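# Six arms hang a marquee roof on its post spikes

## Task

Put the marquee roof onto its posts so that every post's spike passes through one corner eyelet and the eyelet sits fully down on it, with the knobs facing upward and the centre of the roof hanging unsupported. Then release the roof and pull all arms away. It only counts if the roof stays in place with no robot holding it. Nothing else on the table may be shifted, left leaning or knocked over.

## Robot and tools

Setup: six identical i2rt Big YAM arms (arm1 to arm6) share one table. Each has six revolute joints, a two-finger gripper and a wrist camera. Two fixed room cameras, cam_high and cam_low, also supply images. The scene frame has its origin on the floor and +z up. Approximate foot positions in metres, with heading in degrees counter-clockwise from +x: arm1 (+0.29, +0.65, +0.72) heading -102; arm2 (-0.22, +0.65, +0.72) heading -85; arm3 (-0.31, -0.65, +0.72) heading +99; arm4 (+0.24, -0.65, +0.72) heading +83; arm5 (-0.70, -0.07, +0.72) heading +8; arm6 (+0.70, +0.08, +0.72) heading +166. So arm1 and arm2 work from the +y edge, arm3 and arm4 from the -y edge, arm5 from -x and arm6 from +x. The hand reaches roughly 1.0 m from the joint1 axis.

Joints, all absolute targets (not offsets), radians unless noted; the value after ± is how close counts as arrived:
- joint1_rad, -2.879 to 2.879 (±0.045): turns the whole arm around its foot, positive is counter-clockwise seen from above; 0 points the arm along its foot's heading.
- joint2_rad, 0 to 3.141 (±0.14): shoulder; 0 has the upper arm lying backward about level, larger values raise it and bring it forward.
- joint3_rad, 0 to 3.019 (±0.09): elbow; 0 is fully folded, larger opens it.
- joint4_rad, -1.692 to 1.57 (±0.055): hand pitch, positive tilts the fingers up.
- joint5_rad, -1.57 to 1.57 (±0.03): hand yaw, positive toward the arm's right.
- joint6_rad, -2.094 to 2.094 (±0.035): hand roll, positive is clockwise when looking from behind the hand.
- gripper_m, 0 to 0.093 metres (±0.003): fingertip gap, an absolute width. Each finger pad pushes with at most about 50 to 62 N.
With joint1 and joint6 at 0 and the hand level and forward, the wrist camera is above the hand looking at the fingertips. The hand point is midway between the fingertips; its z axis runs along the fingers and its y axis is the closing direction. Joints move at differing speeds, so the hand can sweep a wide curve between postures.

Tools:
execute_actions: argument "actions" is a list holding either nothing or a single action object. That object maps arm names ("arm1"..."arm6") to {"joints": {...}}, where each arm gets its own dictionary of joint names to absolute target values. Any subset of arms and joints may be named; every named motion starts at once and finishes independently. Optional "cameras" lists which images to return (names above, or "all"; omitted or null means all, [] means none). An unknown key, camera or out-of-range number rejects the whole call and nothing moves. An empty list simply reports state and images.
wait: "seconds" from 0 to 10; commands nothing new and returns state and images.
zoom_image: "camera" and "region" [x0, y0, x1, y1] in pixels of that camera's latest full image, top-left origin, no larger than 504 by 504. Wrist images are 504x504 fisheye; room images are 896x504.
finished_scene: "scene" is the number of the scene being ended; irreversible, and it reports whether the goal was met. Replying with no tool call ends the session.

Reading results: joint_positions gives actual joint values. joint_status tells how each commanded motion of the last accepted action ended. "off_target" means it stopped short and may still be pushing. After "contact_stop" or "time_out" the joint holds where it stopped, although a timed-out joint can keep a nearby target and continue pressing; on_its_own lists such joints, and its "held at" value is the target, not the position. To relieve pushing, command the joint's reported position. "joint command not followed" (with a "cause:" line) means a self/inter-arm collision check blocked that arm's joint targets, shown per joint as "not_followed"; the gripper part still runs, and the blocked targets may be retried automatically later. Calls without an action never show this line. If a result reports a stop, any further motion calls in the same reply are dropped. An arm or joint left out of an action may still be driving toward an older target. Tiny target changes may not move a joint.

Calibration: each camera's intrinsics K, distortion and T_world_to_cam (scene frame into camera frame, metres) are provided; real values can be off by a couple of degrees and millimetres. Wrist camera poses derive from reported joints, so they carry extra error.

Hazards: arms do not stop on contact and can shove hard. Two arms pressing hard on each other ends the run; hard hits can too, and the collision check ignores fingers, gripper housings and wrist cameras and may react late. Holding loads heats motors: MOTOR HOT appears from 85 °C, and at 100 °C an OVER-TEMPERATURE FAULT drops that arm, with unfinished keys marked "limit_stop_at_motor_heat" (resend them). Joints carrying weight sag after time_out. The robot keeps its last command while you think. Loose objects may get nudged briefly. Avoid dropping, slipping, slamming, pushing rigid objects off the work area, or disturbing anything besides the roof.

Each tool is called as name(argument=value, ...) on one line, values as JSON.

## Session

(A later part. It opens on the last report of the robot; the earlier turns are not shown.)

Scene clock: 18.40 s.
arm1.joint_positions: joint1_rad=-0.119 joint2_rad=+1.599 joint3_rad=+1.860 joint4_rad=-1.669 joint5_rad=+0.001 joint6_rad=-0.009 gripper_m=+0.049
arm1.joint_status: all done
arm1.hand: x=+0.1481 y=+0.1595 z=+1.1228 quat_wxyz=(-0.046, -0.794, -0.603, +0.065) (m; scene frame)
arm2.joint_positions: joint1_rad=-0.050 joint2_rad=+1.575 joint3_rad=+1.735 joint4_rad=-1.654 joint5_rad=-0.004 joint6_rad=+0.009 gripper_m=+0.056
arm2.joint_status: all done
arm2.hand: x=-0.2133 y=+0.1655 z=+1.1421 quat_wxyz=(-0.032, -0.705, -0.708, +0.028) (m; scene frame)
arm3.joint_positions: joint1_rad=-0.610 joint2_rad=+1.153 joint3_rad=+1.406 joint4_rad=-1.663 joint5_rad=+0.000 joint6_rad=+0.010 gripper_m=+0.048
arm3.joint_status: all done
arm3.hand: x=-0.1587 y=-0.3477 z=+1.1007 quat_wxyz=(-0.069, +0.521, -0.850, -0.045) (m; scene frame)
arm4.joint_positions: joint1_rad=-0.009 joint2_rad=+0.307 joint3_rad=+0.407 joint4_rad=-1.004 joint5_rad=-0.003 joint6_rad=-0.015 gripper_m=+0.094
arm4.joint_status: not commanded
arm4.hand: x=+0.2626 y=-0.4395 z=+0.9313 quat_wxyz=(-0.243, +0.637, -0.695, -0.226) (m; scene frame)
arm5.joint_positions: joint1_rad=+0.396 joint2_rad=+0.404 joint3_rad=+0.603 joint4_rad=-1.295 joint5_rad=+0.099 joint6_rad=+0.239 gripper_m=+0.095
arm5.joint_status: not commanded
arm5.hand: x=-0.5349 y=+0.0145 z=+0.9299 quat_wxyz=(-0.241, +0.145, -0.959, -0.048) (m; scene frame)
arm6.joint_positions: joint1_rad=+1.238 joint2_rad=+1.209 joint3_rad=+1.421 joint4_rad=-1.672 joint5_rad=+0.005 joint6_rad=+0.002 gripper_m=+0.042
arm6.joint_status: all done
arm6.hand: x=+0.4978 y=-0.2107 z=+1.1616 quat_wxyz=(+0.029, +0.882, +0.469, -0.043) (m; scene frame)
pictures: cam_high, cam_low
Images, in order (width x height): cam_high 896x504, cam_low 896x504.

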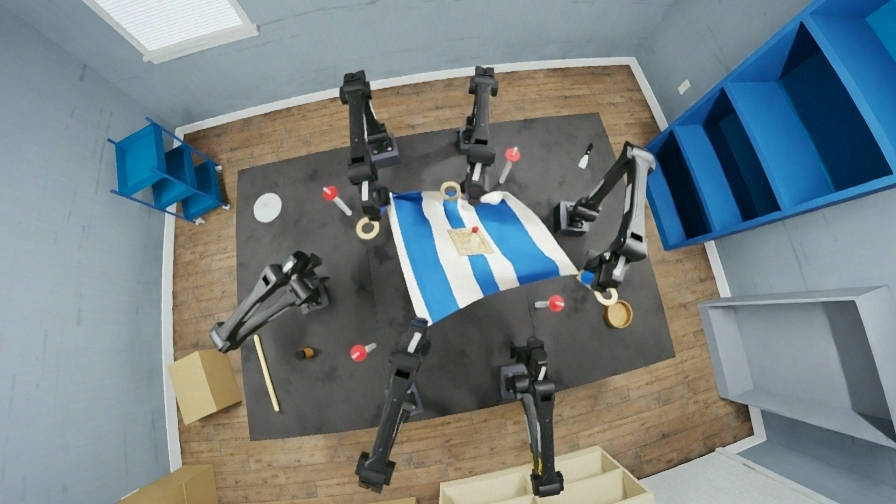

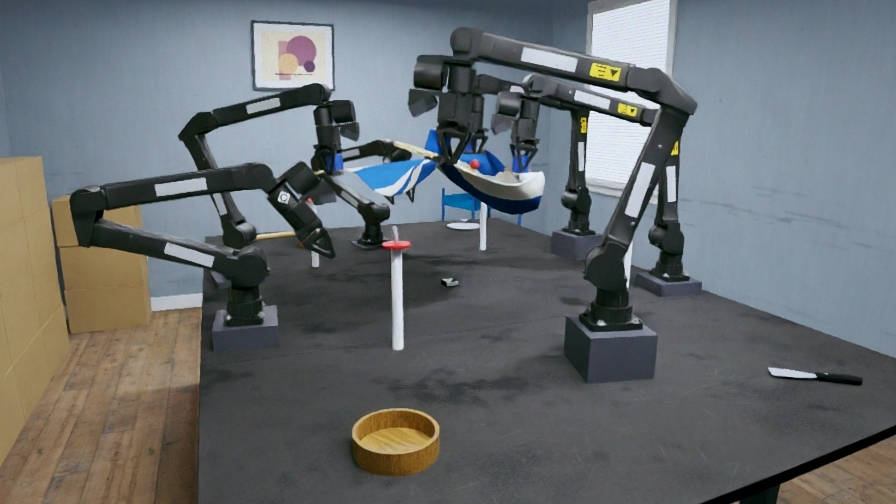

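execute_actions(actions=[{"arm1":{"joints":{"joint1_rad":0.31,"joint2_rad":1.25,"joint3_rad":1.56,"joint6_rad":2.0}},"arm2":{"joints":{"joint1_rad":-0.55,"joint2_rad":1.41,"joint3_rad":1.6,"joint6_rad":0.72}},"arm3":{"joints":{"joint1_rad":0.035,"joint6_rad":1.08}},"arm6":{"joints":{"joint1_rad":1.08,"joint2_rad":1.46,"joint3_rad":1.62,"joint6_rad":-0.16}}}])

Scene clock: 22.33 s.
arm1.joint_positions: joint1_rad=+0.281 joint2_rad=+1.246 joint3_rad=+1.556 joint4_rad=-1.676 joint5_rad=+0.018 joint6_rad=+2.013 gripper_m=+0.049
arm1.joint_status: all done
arm1.hand: x=+0.3314 y=+0.2714 z=+1.1468 quat_wxyz=(-0.099, -0.982, +0.161, -0.019) (m; scene frame)
arm2.joint_positions: joint1_rad=-0.498 joint2_rad=+1.422 joint3_rad=+1.591 joint4_rad=-1.671 joint5_rad=-0.030 joint6_rad=+0.730 gripper_m=+0.056
arm2.joint_status: joint1_rad time_out (moved -0.447 of -0.500); the others done
arm2.on_its_own: joint1_rad reads -0.498 and still pushes toward -0.550 since a time_out
arm2.hand: x=-0.3951 y=+0.2641 z=+1.1508 quat_wxyz=(-0.040, -0.978, -0.202, +0.009) (m; scene frame)
arm3.joint_positions: joint1_rad=+0.013 joint2_rad=+1.153 joint3_rad=+1.406 joint4_rad=-1.663 joint5_rad=+0.013 joint6_rad=+1.049 gripper_m=+0.048
arm3.joint_status: all done
arm3.hand: x=-0.3621 y=-0.3162 z=+1.1010 quat_wxyz=(-0.021, +0.334, -0.939, -0.080) (m; scene frame)
arm4.joint_positions: joint1_rad=-0.009 joint2_rad=+0.307 joint3_rad=+0.407 joint4_rad=-1.004 joint5_rad=-0.003 joint6_rad=-0.015 gripper_m=+0.094
arm4.joint_status: not commanded
arm4.hand: x=+0.2626 y=-0.4395 z=+0.9313 quat_wxyz=(-0.243, +0.637, -0.695, -0.226) (m; scene frame)
arm5.joint_positions: joint1_rad=+0.396 joint2_rad=+0.404 joint3_rad=+0.603 joint4_rad=-1.295 joint5_rad=+0.099 joint6_rad=+0.239 gripper_m=+0.095
arm5.joint_status: not commanded
arm5.hand: x=-0.5349 y=+0.0145 z=+0.9299 quat_wxyz=(-0.241, +0.145, -0.959, -0.048) (m; scene frame)
arm6.joint_positions: joint1_rad=+1.065 joint2_rad=+1.479 joint3_rad=+1.565 joint4_rad=-1.679 joint5_rad=+0.015 joint6_rad=-0.155 gripper_m=+0.042
arm6.joint_status: all done
arm6.hand: x=+0.3959 y=-0.2276 z=+1.1165 quat_wxyz=(-0.006, +0.886, +0.463, +0.014) (m; scene frame)
pictures: arm1_cam_wrist, arm2_cam_wrist, arm3_cam_wrist, arm4_cam_wrist, arm5_cam_wrist, arm6_cam_wrist, cam_high, cam_low
camera_calibration (this result's frames):
arm1_cam_wrist: T_world_to_cam=[[0.318193, 0.926236, -0.202087, -0.123887], [0.76986, -0.128058, 0.625233, -0.932864], [0.553234, -0.354524, -0.75382, 0.898813], [0, 0, 0, 1]] pos_world=[0.260341, 0.313938, 1.23576]
arm2_cam_wrist: T_world_to_cam=[[-0.405661, 0.90889, -0.0967386, -0.286872], [0.740659, 0.388891, 0.547894, -0.429216], [0.535596, 0.150609, -0.830935, 1.2457], [0, 0, 0, 1]] pos_world=[-0.465661, 0.24004, 1.24251]
arm3_cam_wrist: T_world_to_cam=[[0.631635, -0.764055, -0.131369, 0.128197], [-0.619642, -0.599378, 0.506744, -0.969], [-0.46592, -0.238676, -0.852028, 0.815941], [0, 0, 0, 1]] pos_world=[-0.301244, -0.288102, 1.20308]
arm4_cam_wrist: T_world_to_cam=[[0.996454, -0.0830898, 0.0132236, -0.316063], [-0.0821793, -0.994885, -0.0587462, -0.355038], [0.0180371, 0.0574512, -0.998185, 1.07316], [0, 0, 0, 1]] pos_world=[0.266409, -0.441138, 1.05453]
arm6_cam_wrist: T_world_to_cam=[[-0.820734, 0.571245, -0.0086459, 0.463433], [0.44992, 0.6556, 0.606433, -0.701955], [0.35209, 0.49383, -0.795088, 0.986211], [0, 0, 0, 1]] pos_world=[0.348945, -0.291553, 1.21382]
Images, in order (width x height): arm1_cam_wrist 504x504, arm2_cam_wrist 504x504, arm3_cam_wrist 504x504, arm4_cam_wrist 504x504, arm5_cam_wrist 504x504, arm6_cam_wrist 504x504, cam_high 896x504, cam_low 896x504.

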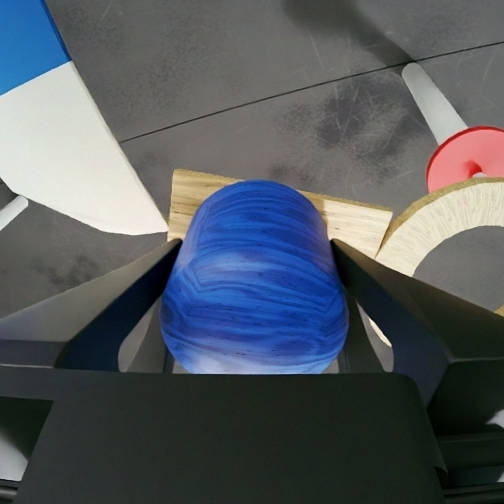

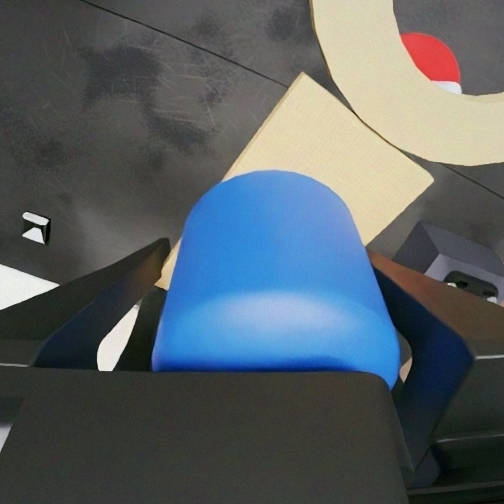

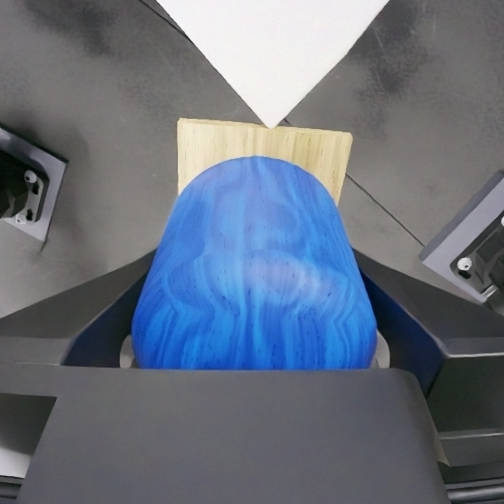

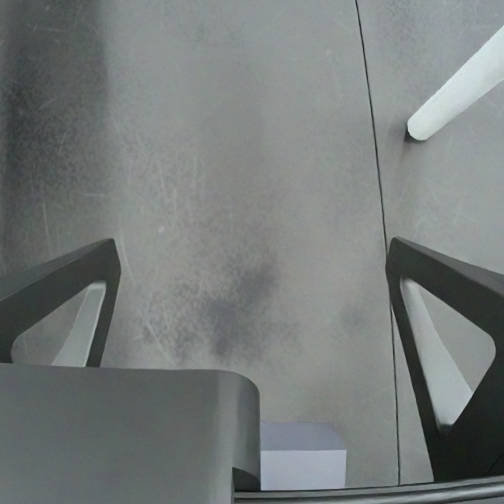

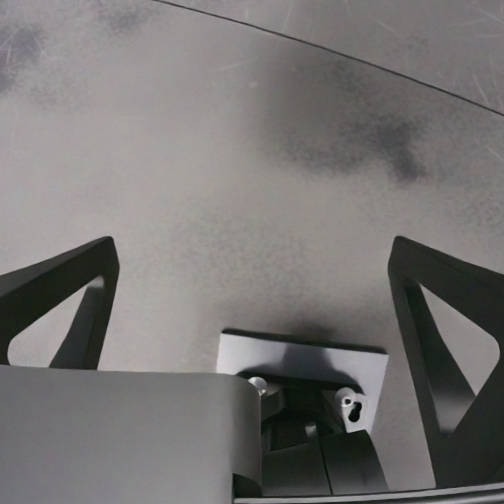

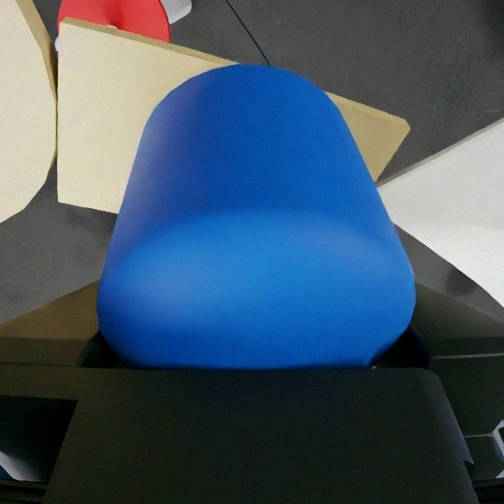

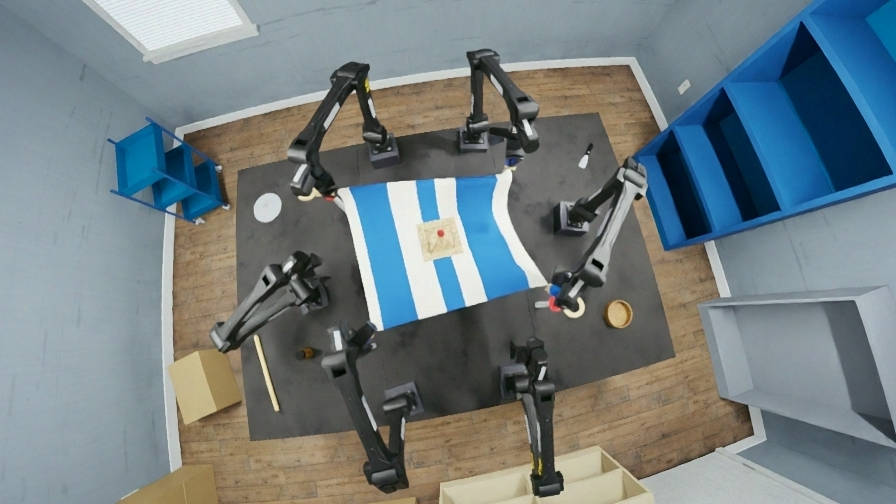

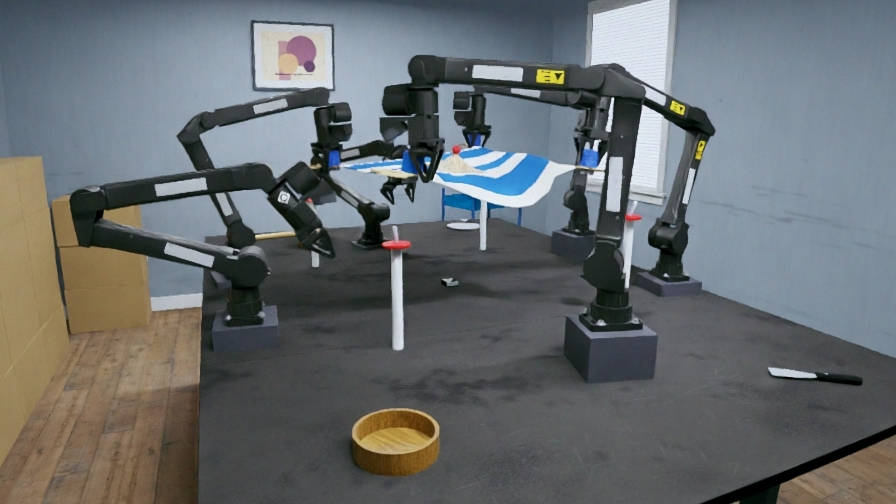

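execute_actions(actions=[{"arm1":{"joints":{"joint1_rad":0.42,"joint2_rad":1.2}},"arm2":{"joints":{"joint6_rad":1.15}},"arm3":{"joints":{"joint1_rad":0.07}},"arm6":{"joints":{"joint2_rad":1.53,"joint6_rad":0.45}}}], cameras=["arm1_cam_wrist","arm2_cam_wrist","arm6_cam_wrist","cam_high","cam_low"])

Scene clock: 26.13 s.
arm1.joint_positions: joint1_rad=+0.381 joint2_rad=+1.210 joint3_rad=+1.556 joint4_rad=-1.676 joint5_rad=+0.033 joint6_rad=+2.046 gripper_m=+0.049
arm1.joint_status: all done
arm1.hand: x=+0.3642 y=+0.2860 z=+1.1596 quat_wxyz=(-0.116, -0.984, +0.129, -0.025) (m; scene frame)
arm2.joint_positions: joint1_rad=-0.498 joint2_rad=+1.422 joint3_rad=+1.591 joint4_rad=-1.671 joint5_rad=-0.031 joint6_rad=+1.121 gripper_m=+0.056
arm2.joint_status: all done
arm2.on_its_own: joint1_rad reads -0.498 and still pushes toward -0.550 since a time_out
arm2.hand: x=-0.3949 y=+0.2640 z=+1.1508 quat_wxyz=(-0.042, -0.999, -0.008, +0.000) (m; scene frame)
arm3.joint_positions: joint1_rad=+0.048 joint2_rad=+1.153 joint3_rad=+1.406 joint4_rad=-1.663 joint5_rad=+0.017 joint6_rad=+1.063 gripper_m=+0.048
arm3.joint_status: all done
arm3.hand: x=-0.3730 y=-0.3181 z=+1.1010 quat_wxyz=(-0.021, +0.343, -0.936, -0.080) (m; scene frame)
arm4.joint_positions: joint1_rad=-0.009 joint2_rad=+0.307 joint3_rad=+0.407 joint4_rad=-1.004 joint5_rad=-0.003 joint6_rad=-0.015 gripper_m=+0.094
arm4.joint_status: not commanded
arm4.hand: x=+0.2626 y=-0.4395 z=+0.9313 quat_wxyz=(-0.243, +0.637, -0.695, -0.226) (m; scene frame)
arm5.joint_positions: joint1_rad=+0.396 joint2_rad=+0.404 joint3_rad=+0.603 joint4_rad=-1.295 joint5_rad=+0.099 joint6_rad=+0.239 gripper_m=+0.095
arm5.joint_status: not commanded
arm5.hand: x=-0.5349 y=+0.0145 z=+0.9299 quat_wxyz=(-0.241, +0.145, -0.959, -0.048) (m; scene frame)
arm6.joint_positions: joint1_rad=+1.065 joint2_rad=+1.527 joint3_rad=+1.570 joint4_rad=-1.672 joint5_rad=+0.015 joint6_rad=+0.402 gripper_m=+0.041
arm6.joint_status: joint6_rad time_out (moved +0.557 of +0.605); the others done
arm6.on_its_own: joint6_rad reads +0.402 and still pushes toward +0.450 since a time_out
arm6.hand: x=+0.3888 y=-0.2354 z=+1.0981 quat_wxyz=(-0.020, +0.979, +0.202, +0.027) (m; scene frame)
pictures: arm1_cam_wrist, arm2_cam_wrist, arm6_cam_wrist, cam_high, cam_low
camera_calibration (this result's frames):
arm1_cam_wrist: T_world_to_cam=[[0.258121, 0.936601, -0.236965, -0.0858939], [0.775988, -0.0548796, 0.628356, -0.991001], [0.575514, -0.346074, -0.740956, 0.870011], [0, 0, 0, 1]] pos_world=[0.290471, 0.327151, 1.24699]
arm2_cam_wrist: T_world_to_cam=[[-0.0271348, 0.9941, -0.105023, -0.150156], [0.814435, 0.0829033, 0.574302, -0.349843], [0.57962, -0.0699505, -0.811879, 1.29927], [0, 0, 0, 1]] pos_world=[-0.472232, 0.269158, 1.23999]
arm6_cam_wrist: T_world_to_cam=[[-0.395435, 0.918223, 0.0223158, 0.344207], [0.718527, 0.294118, 0.630248, -0.898168], [0.572145, 0.265257, -0.776073, 0.817738], [0, 0, 0, 1]] pos_world=[0.313605, -0.268802, 1.19301]
Images, in order (width x height): arm1_cam_wrist 504x504, arm2_cam_wrist 504x504, arm6_cam_wrist 504x504, cam_high 896x504, cam_low 896x504.

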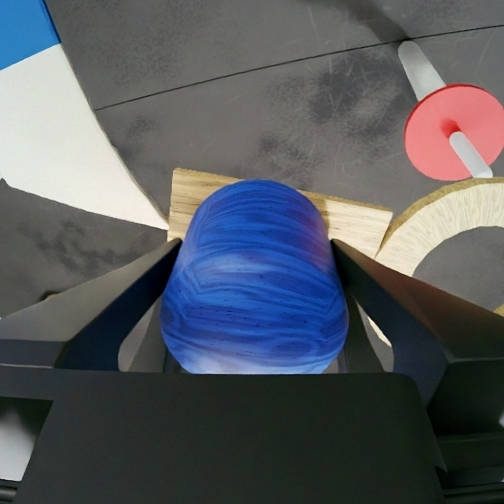

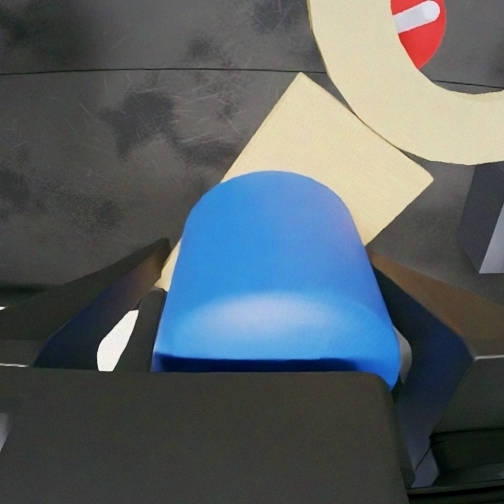

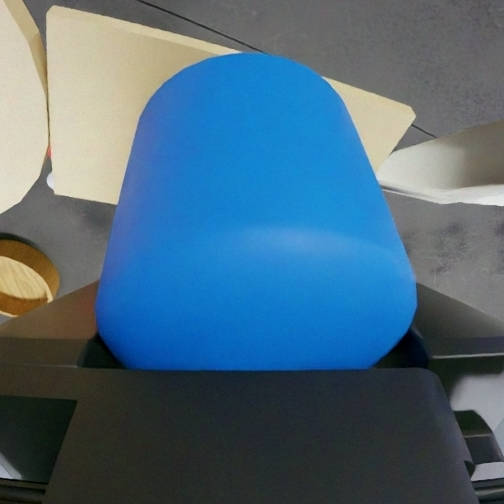

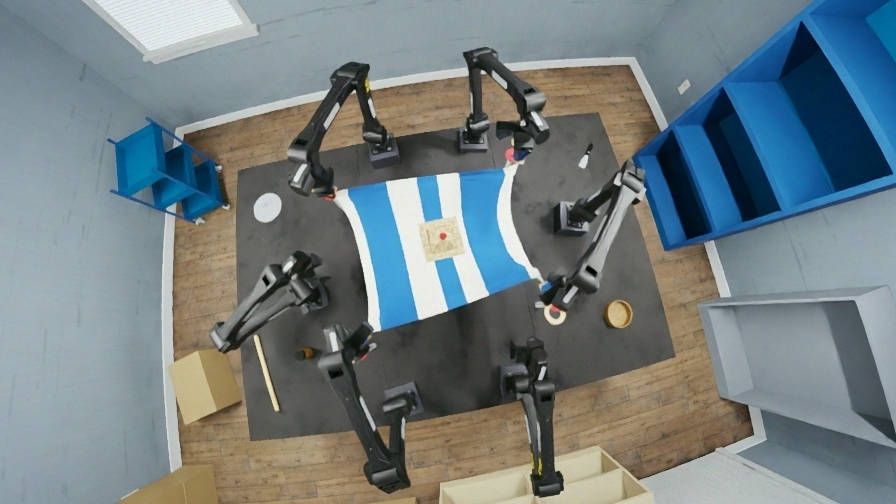

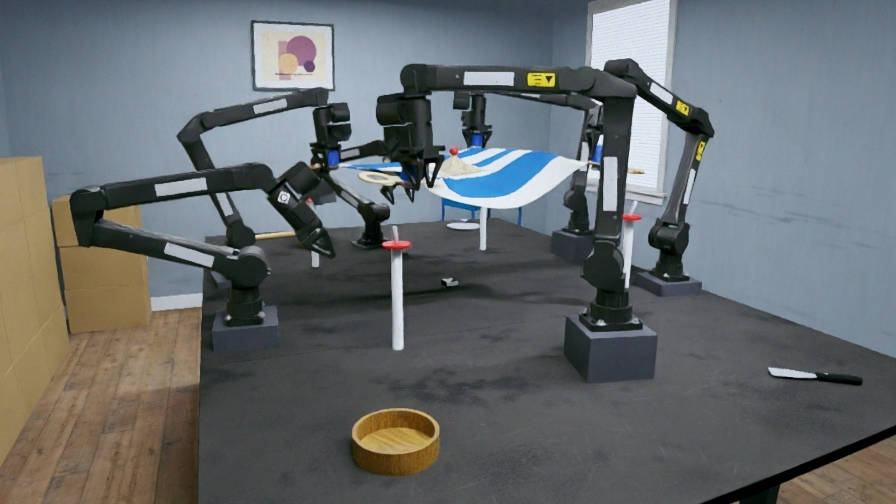

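execute_actions(actions=[{"arm1":{"joints":{"joint3_rad":1.36,"joint4_rad":-1.48}},"arm2":{"joints":{"joint3_rad":1.41,"joint4_rad":-1.49}},"arm3":{"joints":{"joint3_rad":1.33,"joint4_rad":-1.6}},"arm6":{"joints":{"joint3_rad":1.49,"joint4_rad":-1.6}}}], cameras=["arm1_cam_wrist","arm2_cam_wrist","arm3_cam_wrist","arm6_cam_wrist","cam_high","cam_low"])

Scene clock: 27.73 s.
arm1.joint_positions: joint1_rad=+0.381 joint2_rad=+1.204 joint3_rad=+1.348 joint4_rad=-1.504 joint5_rad=+0.033 joint6_rad=+2.046 gripper_m=+0.049
arm1.joint_status: all done
arm1.hand: x=+0.3661 y=+0.2776 z=+1.0829 quat_wxyz=(-0.102, -0.986, +0.129, -0.020) (m; scene frame)
arm2.joint_positions: joint1_rad=-0.498 joint2_rad=+1.417 joint3_rad=+1.393 joint4_rad=-1.512 joint5_rad=-0.032 joint6_rad=+1.122 gripper_m=+0.056
arm2.joint_status: all done
arm2.on_its_own: joint1_rad reads -0.498 and still pushes toward -0.550 since a time_out
arm2.hand: x=-0.3928 y=+0.2677 z=+1.0770 quat_wxyz=(-0.027, -1.000, -0.008, -0.007) (m; scene frame)
arm3.joint_positions: joint1_rad=+0.048 joint2_rad=+1.154 joint3_rad=+1.338 joint4_rad=-1.603 joint5_rad=+0.017 joint6_rad=+1.065 gripper_m=+0.048
arm3.joint_status: all done
arm3.hand: x=-0.3738 y=-0.3141 z=+1.0748 quat_wxyz=(-0.020, +0.343, -0.936, -0.075) (m; scene frame)
arm4.joint_positions: joint1_rad=-0.009 joint2_rad=+0.307 joint3_rad=+0.407 joint4_rad=-1.004 joint5_rad=-0.003 joint6_rad=-0.015 gripper_m=+0.094
arm4.joint_status: not commanded
arm4.hand: x=+0.2626 y=-0.4395 z=+0.9313 quat_wxyz=(-0.243, +0.637, -0.695, -0.226) (m; scene frame)
arm5.joint_positions: joint1_rad=+0.396 joint2_rad=+0.404 joint3_rad=+0.603 joint4_rad=-1.295 joint5_rad=+0.099 joint6_rad=+0.239 gripper_m=+0.095
arm5.joint_status: not commanded
arm5.hand: x=-0.5349 y=+0.0145 z=+0.9299 quat_wxyz=(-0.241, +0.145, -0.959, -0.048) (m; scene frame)
arm6.joint_positions: joint1_rad=+1.065 joint2_rad=+1.529 joint3_rad=+1.499 joint4_rad=-1.592 joint5_rad=+0.015 joint6_rad=+0.405 gripper_m=+0.041
arm6.joint_status: all done
arm6.on_its_own: joint6_rad reads +0.405 and still pushes toward +0.450 since a time_out
arm6.hand: x=+0.3875 y=-0.2373 z=+1.0704 quat_wxyz=(-0.018, +0.979, +0.200, +0.024) (m; scene frame)
pictures: arm1_cam_wrist, arm2_cam_wrist, arm3_cam_wrist, arm6_cam_wrist, cam_high, cam_low
camera_calibration (this result's frames):
arm1_cam_wrist: T_world_to_cam=[[0.256642, 0.943197, -0.210987, -0.126111], [0.780063, -0.0732512, 0.621398, -0.933628], [0.570645, -0.32406, -0.754552, 0.81959], [0, 0, 0, 1]] pos_world=[0.292959, 0.316154, 1.17197]
arm2_cam_wrist: T_world_to_cam=[[-0.0252193, 0.996847, -0.075233, -0.193655], [0.806044, 0.0647916, 0.588299, -0.323009], [0.591319, -0.0458046, -0.805136, 1.22923], [0, 0, 0, 1]] pos_world=[-0.47139, 0.270277, 1.16515]
arm3_cam_wrist: T_world_to_cam=[[0.645903, -0.753579, -0.122176, 0.132468], [-0.610406, -0.605902, 0.510183, -0.963984], [-0.45849, -0.254952, -0.851344, 0.785568], [0, 0, 0, 1]] pos_world=[-0.313808, -0.283973, 1.17678]
arm6_cam_wrist: T_world_to_cam=[[-0.392433, 0.919574, 0.0195073, 0.348194], [0.722855, 0.295229, 0.624756, -0.874751], [0.56875, 0.259276, -0.780577, 0.802184], [0, 0, 0, 1]] pos_world=[0.312719, -0.269925, 1.16588]
Images, in order (width x height): arm1_cam_wrist 504x504, arm2_cam_wrist 504x504, arm3_cam_wrist 504x504, arm6_cam_wrist 504x504, cam_high 896x504, cam_low 896x504.

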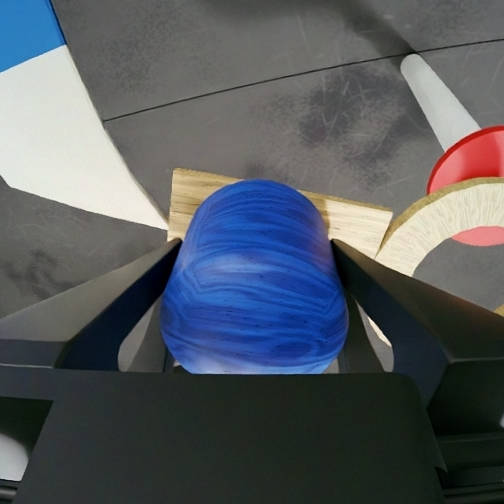

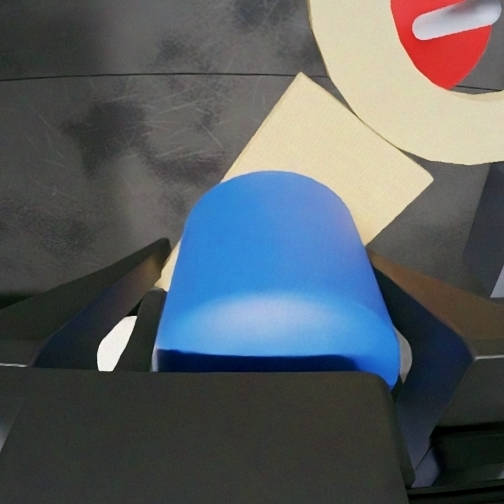

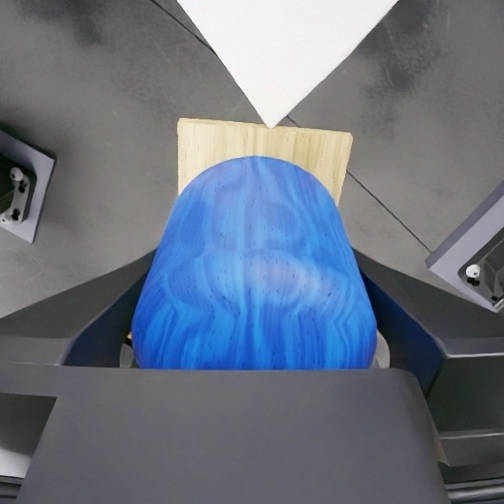

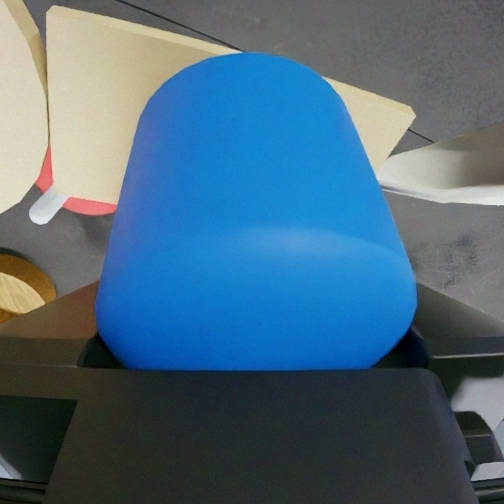

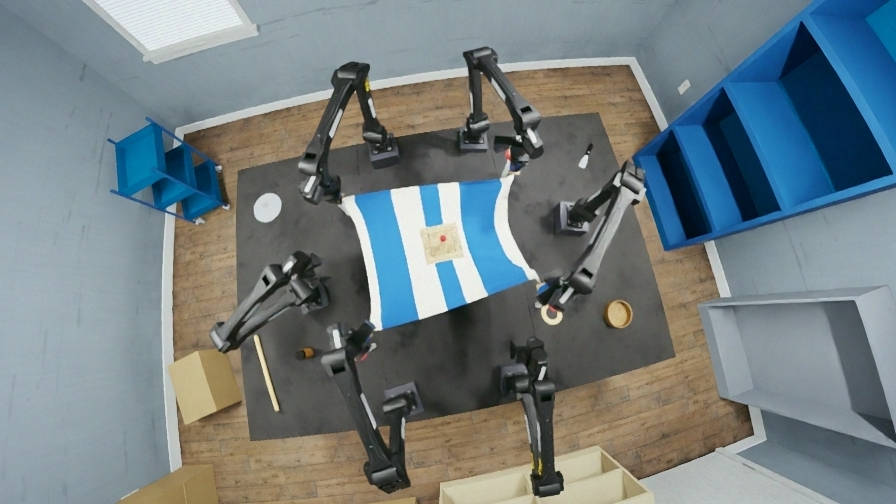

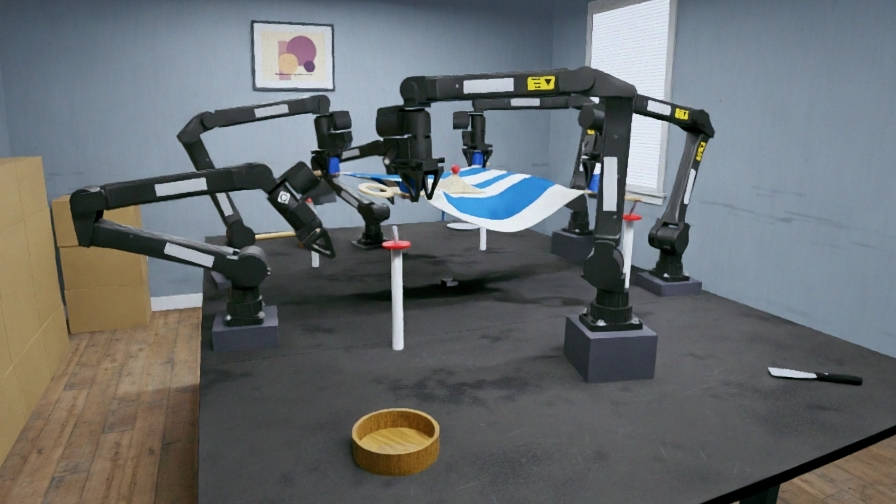

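execute_actions(actions=[{"arm1":{"joints":{"joint2_rad":1.15}},"arm6":{"joints":{"joint1_rad":1.11,"joint6_rad":0.1}}}], cameras=["arm1_cam_wrist","arm6_cam_wrist","cam_high"])

zoom_image(camera="cam_high", region=[280,290,440,400])

Scene clock: 29.77 s.
arm1.joint_positions: joint1_rad=+0.381 joint2_rad=+1.158 joint3_rad=+1.348 joint4_rad=-1.503 joint5_rad=+0.033 joint6_rad=+2.046 gripper_m=+0.049
arm1.joint_status: all done
arm1.hand: x=+0.3642 y=+0.2862 z=+1.0992 quat_wxyz=(-0.124, -0.983, +0.129, -0.028) (m; scene frame)
arm2.joint_positions: joint1_rad=-0.498 joint2_rad=+1.417 joint3_rad=+1.393 joint4_rad=-1.512 joint5_rad=-0.032 joint6_rad=+1.122 gripper_m=+0.056
arm2.joint_status: not commanded
arm2.on_its_own: joint1_rad reads -0.498 and still pushes toward -0.550 since a time_out
arm2.hand: x=-0.3927 y=+0.2677 z=+1.0770 quat_wxyz=(-0.027, -1.000, -0.008, -0.007) (m; scene frame)
arm3.joint_positions: joint1_rad=+0.048 joint2_rad=+1.154 joint3_rad=+1.338 joint4_rad=-1.603 joint5_rad=+0.017 joint6_rad=+1.065 gripper_m=+0.048
arm3.joint_status: not commanded
arm3.hand: x=-0.3738 y=-0.3141 z=+1.0748 quat_wxyz=(-0.020, +0.343, -0.936, -0.075) (m; scene frame)
arm4.joint_positions: joint1_rad=-0.009 joint2_rad=+0.307 joint3_rad=+0.407 joint4_rad=-1.004 joint5_rad=-0.003 joint6_rad=-0.015 gripper_m=+0.094
arm4.joint_status: not commanded
arm4.hand: x=+0.2626 y=-0.4395 z=+0.9313 quat_wxyz=(-0.243, +0.637, -0.695, -0.226) (m; scene frame)
arm5.joint_positions: joint1_rad=+0.396 joint2_rad=+0.404 joint3_rad=+0.603 joint4_rad=-1.295 joint5_rad=+0.099 joint6_rad=+0.239 gripper_m=+0.095
arm5.joint_status: not commanded
arm5.hand: x=-0.5349 y=+0.0145 z=+0.9299 quat_wxyz=(-0.241, +0.145, -0.959, -0.048) (m; scene frame)
arm6.joint_positions: joint1_rad=+1.085 joint2_rad=+1.529 joint3_rad=+1.499 joint4_rad=-1.592 joint5_rad=+0.015 joint6_rad=+0.094 gripper_m=+0.042
arm6.joint_status: all done
arm6.hand: x=+0.3937 y=-0.2432 z=+1.0705 quat_wxyz=(-0.014, +0.933, +0.359, +0.026) (m; scene frame)
pictures: arm1_cam_wrist, arm6_cam_wrist, cam_high
camera_calibration (this result's frames):
arm1_cam_wrist: T_world_to_cam=[[0.259018, 0.932597, -0.251342, -0.0837978], [0.773699, -0.044561, 0.631985, -0.959115], [0.578187, -0.358158, -0.733091, 0.819153], [0, 0, 0, 1]] pos_world=[0.290148, 0.328797, 1.1856]
arm6_cam_wrist: T_world_to_cam=[[-0.669547, 0.742768, 0.00151748, 0.441464], [0.578226, 0.519941, 0.628741, -0.770242], [0.46622, 0.421849, -0.777613, 0.877002], [0, 0, 0, 1]] pos_world=[0.332079, -0.297388, 1.16558]
Images, in order (width x height): arm1_cam_wrist 504x504, arm6_cam_wrist 504x504, cam_high 896x504.

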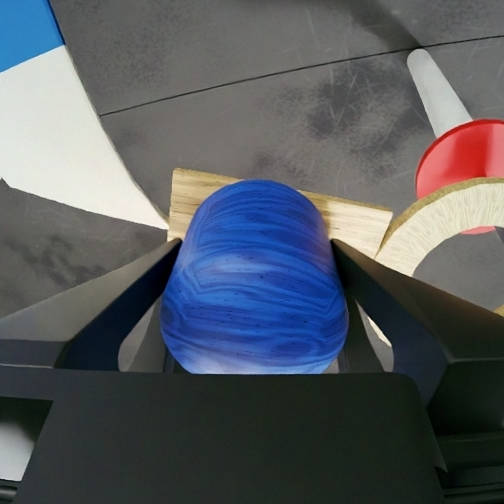

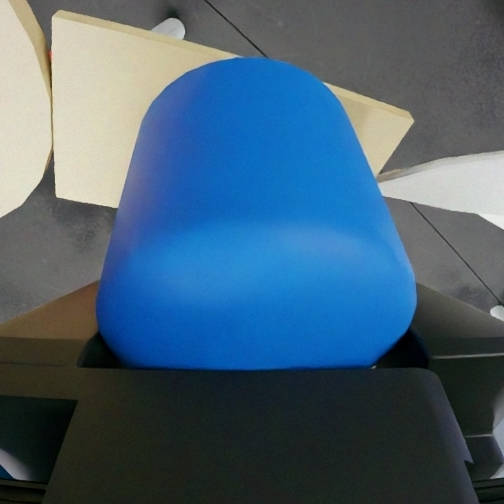

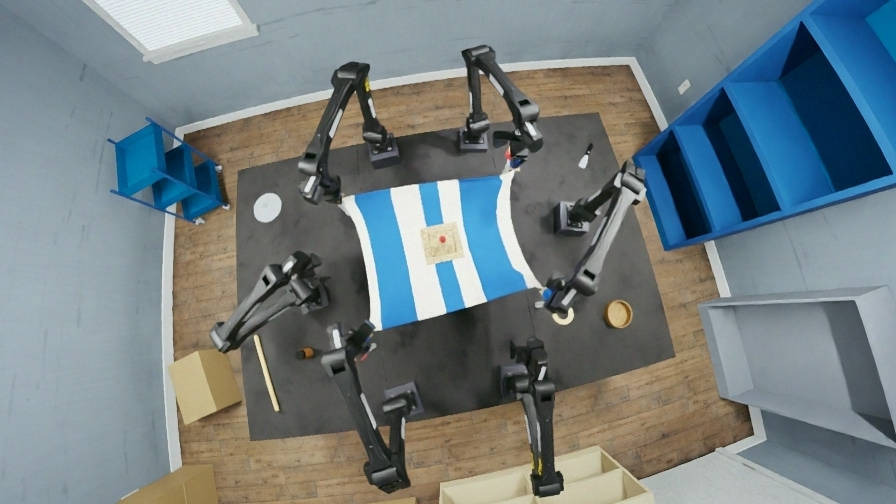

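Region (280, 290, 440, 400) of cam_high's 896x504 image, scaled by 3.150, with more detail than that image has; it fills the top 346 rows of this view, and the rest is white.

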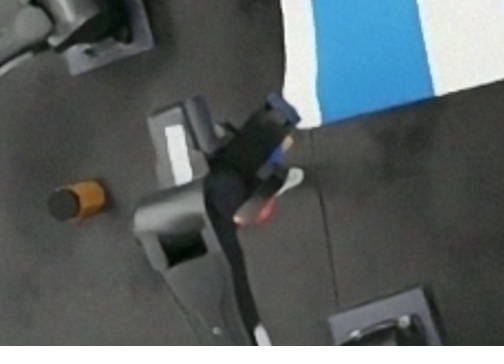

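execute_actions(actions=[{"arm1":{"joints":{"joint1_rad":0.29,"joint3_rad":1.25,"joint4_rad":-1.44}},"arm2":{"joints":{"joint3_rad":1.33,"joint4_rad":-1.43}},"arm3":{"joints":{"joint3_rad":1.25,"joint4_rad":-1.54}},"arm6":{"joints":{"joint3_rad":1.4,"joint4_rad":-1.5}}}], cameras=["arm1_cam_wrist","arm2_cam_wrist","arm3_cam_wrist","arm6_cam_wrist","cam_low"])

Scene clock: 31.07 s.
arm1.joint_positions: joint1_rad=+0.274 joint2_rad=+1.141 joint3_rad=+1.271 joint4_rad=-1.464 joint5_rad=-0.003 joint6_rad=+2.050 gripper_m=+0.049
arm1.joint_status: all done
arm1.hand: x=+0.3305 y=+0.2886 z=+1.0737 quat_wxyz=(-0.111, -0.977, +0.181, -0.035) (m; scene frame)
arm2.joint_positions: joint1_rad=-0.498 joint2_rad=+1.416 joint3_rad=+1.317 joint4_rad=-1.441 joint5_rad=-0.029 joint6_rad=+1.131 gripper_m=+0.056
arm2.joint_status: all done
arm2.on_its_own: joint1_rad reads -0.498 and still pushes toward -0.550 since a time_out
arm2.hand: x=-0.3918 y=+0.2706 z=+1.0486 quat_wxyz=(-0.024, -1.000, -0.003, -0.007) (m; scene frame)
arm3.joint_positions: joint1_rad=+0.048 joint2_rad=+1.154 joint3_rad=+1.257 joint4_rad=-1.546 joint5_rad=+0.017 joint6_rad=+1.065 gripper_m=+0.048
arm3.joint_status: all done
arm3.hand: x=-0.3736 y=-0.3153 z=+1.0437 quat_wxyz=(-0.019, +0.343, -0.937, -0.064) (m; scene frame)
arm4.joint_positions: joint1_rad=-0.009 joint2_rad=+0.307 joint3_rad=+0.407 joint4_rad=-1.004 joint5_rad=-0.003 joint6_rad=-0.015 gripper_m=+0.094
arm4.joint_status: not commanded
arm4.hand: x=+0.2626 y=-0.4395 z=+0.9313 quat_wxyz=(-0.243, +0.637, -0.695, -0.226) (m; scene frame)
arm5.joint_positions: joint1_rad=+0.396 joint2_rad=+0.404 joint3_rad=+0.603 joint4_rad=-1.295 joint5_rad=+0.099 joint6_rad=+0.239 gripper_m=+0.095
arm5.joint_status: not commanded
arm5.hand: x=-0.5349 y=+0.0145 z=+0.9299 quat_wxyz=(-0.241, +0.145, -0.959, -0.048) (m; scene frame)
arm6.joint_positions: joint1_rad=+1.085 joint2_rad=+1.529 joint3_rad=+1.409 joint4_rad=-1.496 joint5_rad=+0.017 joint6_rad=+0.092 gripper_m=+0.042
arm6.joint_status: all done
arm6.hand: x=+0.3948 y=-0.2421 z=+1.0357 quat_wxyz=(-0.014, +0.933, +0.359, +0.024) (m; scene frame)
pictures: arm1_cam_wrist, arm2_cam_wrist, arm3_cam_wrist, arm6_cam_wrist, cam_low
camera_calibration (this result's frames):
arm1_cam_wrist: T_world_to_cam=[[0.360572, 0.906942, -0.217815, -0.14584], [0.743939, -0.138777, 0.653678, -0.903202], [0.562621, -0.397739, -0.724749, 0.828408], [0, 0, 0, 1]] pos_world=[0.258434, 0.336415, 1.15903]
arm2_cam_wrist: T_world_to_cam=[[-0.016026, 0.997405, -0.070185, -0.200482], [0.806707, 0.0543694, 0.588445, -0.304317], [0.590734, -0.0471883, -0.805485, 1.20643], [0, 0, 0, 1]] pos_world=[-0.4704, 0.273437, 1.13677]
arm3_cam_wrist: T_world_to_cam=[[0.646111, -0.756348, -0.102364, 0.106137], [-0.612922, -0.594094, 0.520942, -0.957137], [-0.454827, -0.273845, -0.847432, 0.750233], [0, 0, 0, 1]] pos_world=[-0.314, -0.282904, 1.14525]
arm6_cam_wrist: T_world_to_cam=[[-0.670432, 0.741963, 0.00327103, 0.439772], [0.580725, 0.521984, 0.624733, -0.745912], [0.461822, 0.420741, -0.780831, 0.853789], [0, 0, 0, 1]] pos_world=[0.333708, -0.296165, 1.13122]
Images, in order (width x height): arm1_cam_wrist 504x504, arm2_cam_wrist 504x504, arm3_cam_wrist 504x504, arm6_cam_wrist 504x504, cam_low 896x504.

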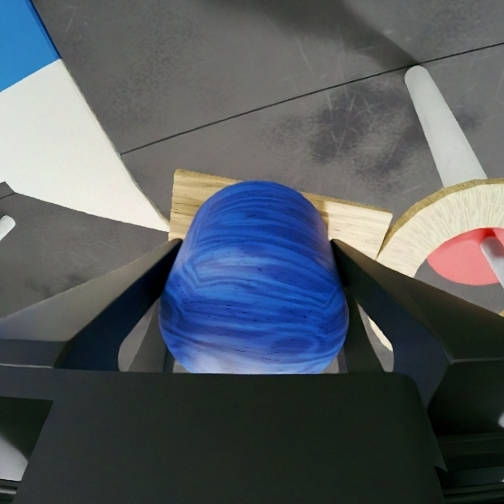

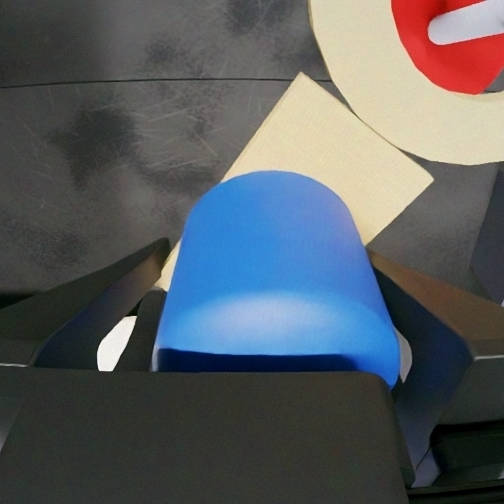

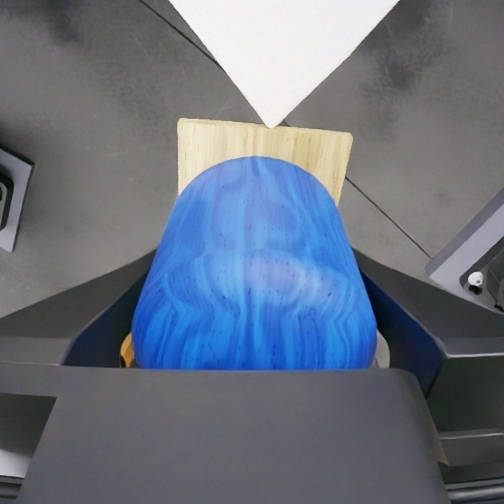

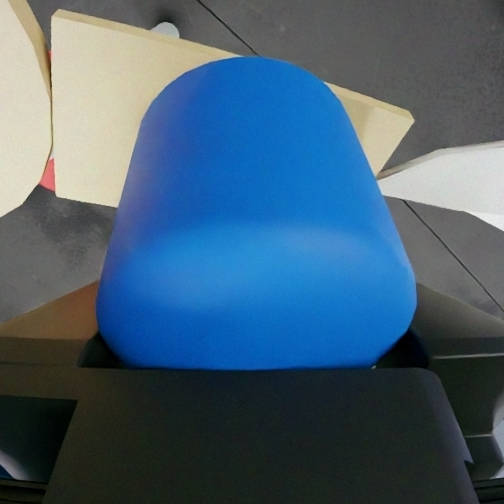

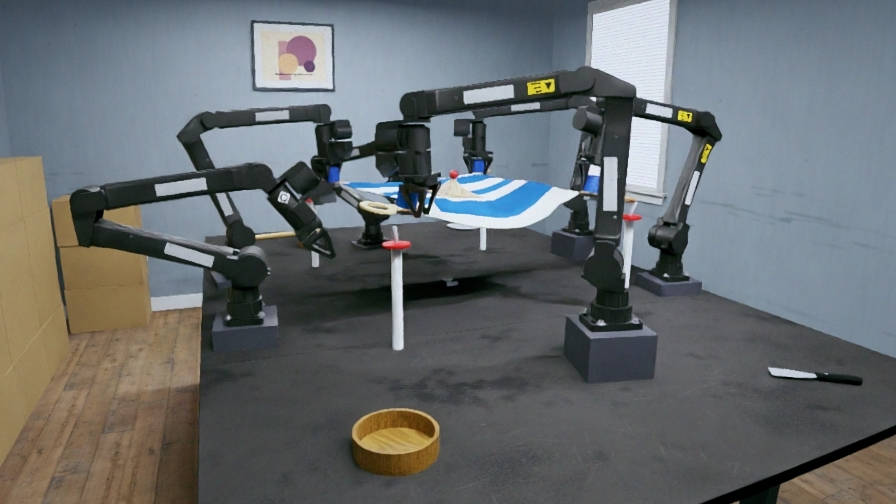

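execute_actions(actions=[{"arm6":{"joints":{"joint1_rad":1.01}},"arm5":{"joints":{"joint1_rad":-1.0,"joint2_rad":0.5,"joint3_rad":0.9,"joint4_rad":-0.9,"joint5_rad":0,"joint6_rad":0}}}], cameras=["arm5_cam_wrist","arm6_cam_wrist","cam_low"])

Scene clock: 33.30 s.
arm1.joint_positions: joint1_rad=+0.274 joint2_rad=+1.141 joint3_rad=+1.271 joint4_rad=-1.464 joint5_rad=-0.002 joint6_rad=+2.050 gripper_m=+0.049
arm1.joint_status: not commanded
arm1.hand: x=+0.3304 y=+0.2886 z=+1.0737 quat_wxyz=(-0.111, -0.977, +0.182, -0.035) (m; scene frame)
arm2.joint_positions: joint1_rad=-0.507 joint2_rad=+1.416 joint3_rad=+1.317 joint4_rad=-1.441 joint5_rad=-0.024 joint6_rad=+1.131 gripper_m=+0.056
arm2.joint_status: not commanded
arm2.hand: x=-0.3960 y=+0.2725 z=+1.0485 quat_wxyz=(-0.023, -1.000, +0.001, -0.004) (m; scene frame)
arm3.joint_positions: joint1_rad=+0.048 joint2_rad=+1.154 joint3_rad=+1.257 joint4_rad=-1.542 joint5_rad=+0.015 joint6_rad=+1.065 gripper_m=+0.048
arm3.joint_status: not commanded
arm3.hand: x=-0.3741 y=-0.3145 z=+1.0438 quat_wxyz=(-0.018, +0.343, -0.937, -0.066) (m; scene frame)
arm4.joint_positions: joint1_rad=-0.009 joint2_rad=+0.307 joint3_rad=+0.407 joint4_rad=-1.004 joint5_rad=-0.003 joint6_rad=-0.015 gripper_m=+0.094
arm4.joint_status: not commanded
arm4.hand: x=+0.2626 y=-0.4395 z=+0.9313 quat_wxyz=(-0.243, +0.637, -0.695, -0.226) (m; scene frame)
arm5.joint_positions: joint1_rad=-0.993 joint2_rad=+0.500 joint3_rad=+0.865 joint4_rad=-0.915 joint5_rad=+0.000 joint6_rad=+0.008 gripper_m=+0.095
arm5.joint_status: all done
arm5.hand: x=-0.5090 y=-0.2832 z=+1.1094 quat_wxyz=(-0.452, -0.355, -0.796, +0.192) (m; scene frame)
arm6.joint_positions: joint1_rad=+0.994 joint2_rad=+1.529 joint3_rad=+1.409 joint4_rad=-1.496 joint5_rad=+0.013 joint6_rad=+0.091 gripper_m=+0.042
arm6.joint_status: all done
arm6.hand: x=+0.3673 y=-0.2140 z=+1.0352 quat_wxyz=(-0.011, +0.948, +0.317, +0.025) (m; scene frame)
pictures: arm5_cam_wrist, arm6_cam_wrist, cam_low
camera_calibration (this result's frames):
arm5_cam_wrist: T_world_to_cam=[[-0.734534, -0.678562, -0.00379597, -0.559633], [-0.623496, 0.677112, -0.390861, 0.312618], [0.267794, -0.284734, -0.920442, 1.2027], [0, 0, 0, 1]] pos_world=[-0.538228, -0.248974, 1.22708]
arm6_cam_wrist: T_world_to_cam=[[-0.601125, 0.799155, -0.000390929, 0.391069], [0.623116, 0.469015, 0.6259, -0.772427], [0.500374, 0.376001, -0.779903, 0.82956], [0, 0, 0, 1]] pos_world=[0.301303, -0.26216, 1.13059]
Images, in order (width x height): arm5_cam_wrist 504x504, arm6_cam_wrist 504x504, cam_low 896x504.

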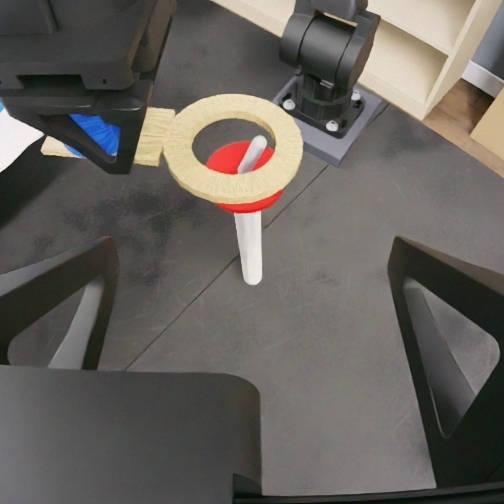

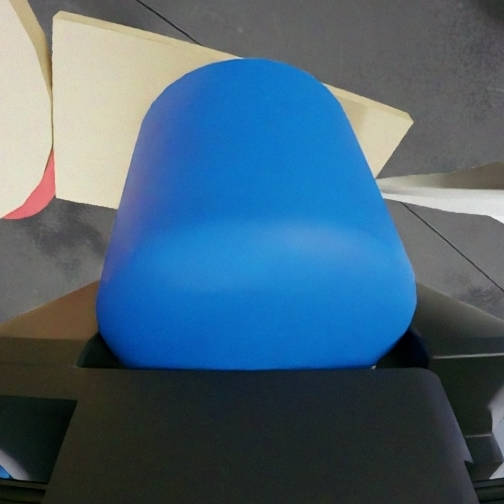

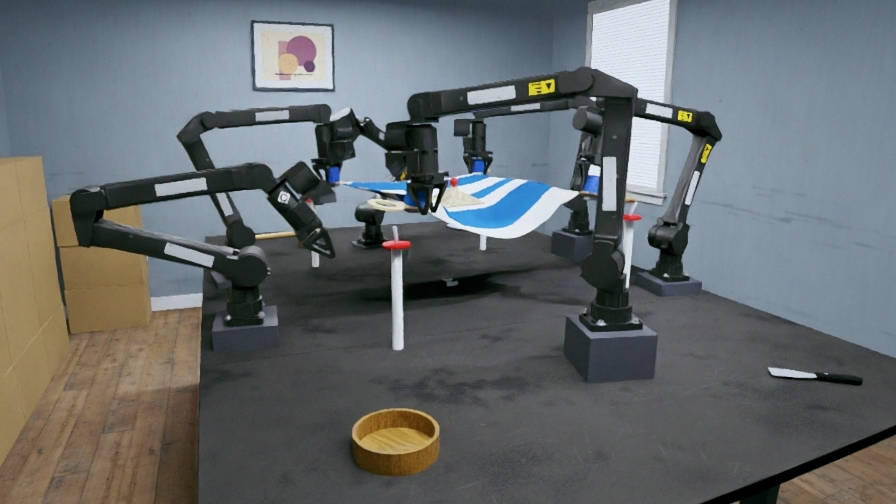

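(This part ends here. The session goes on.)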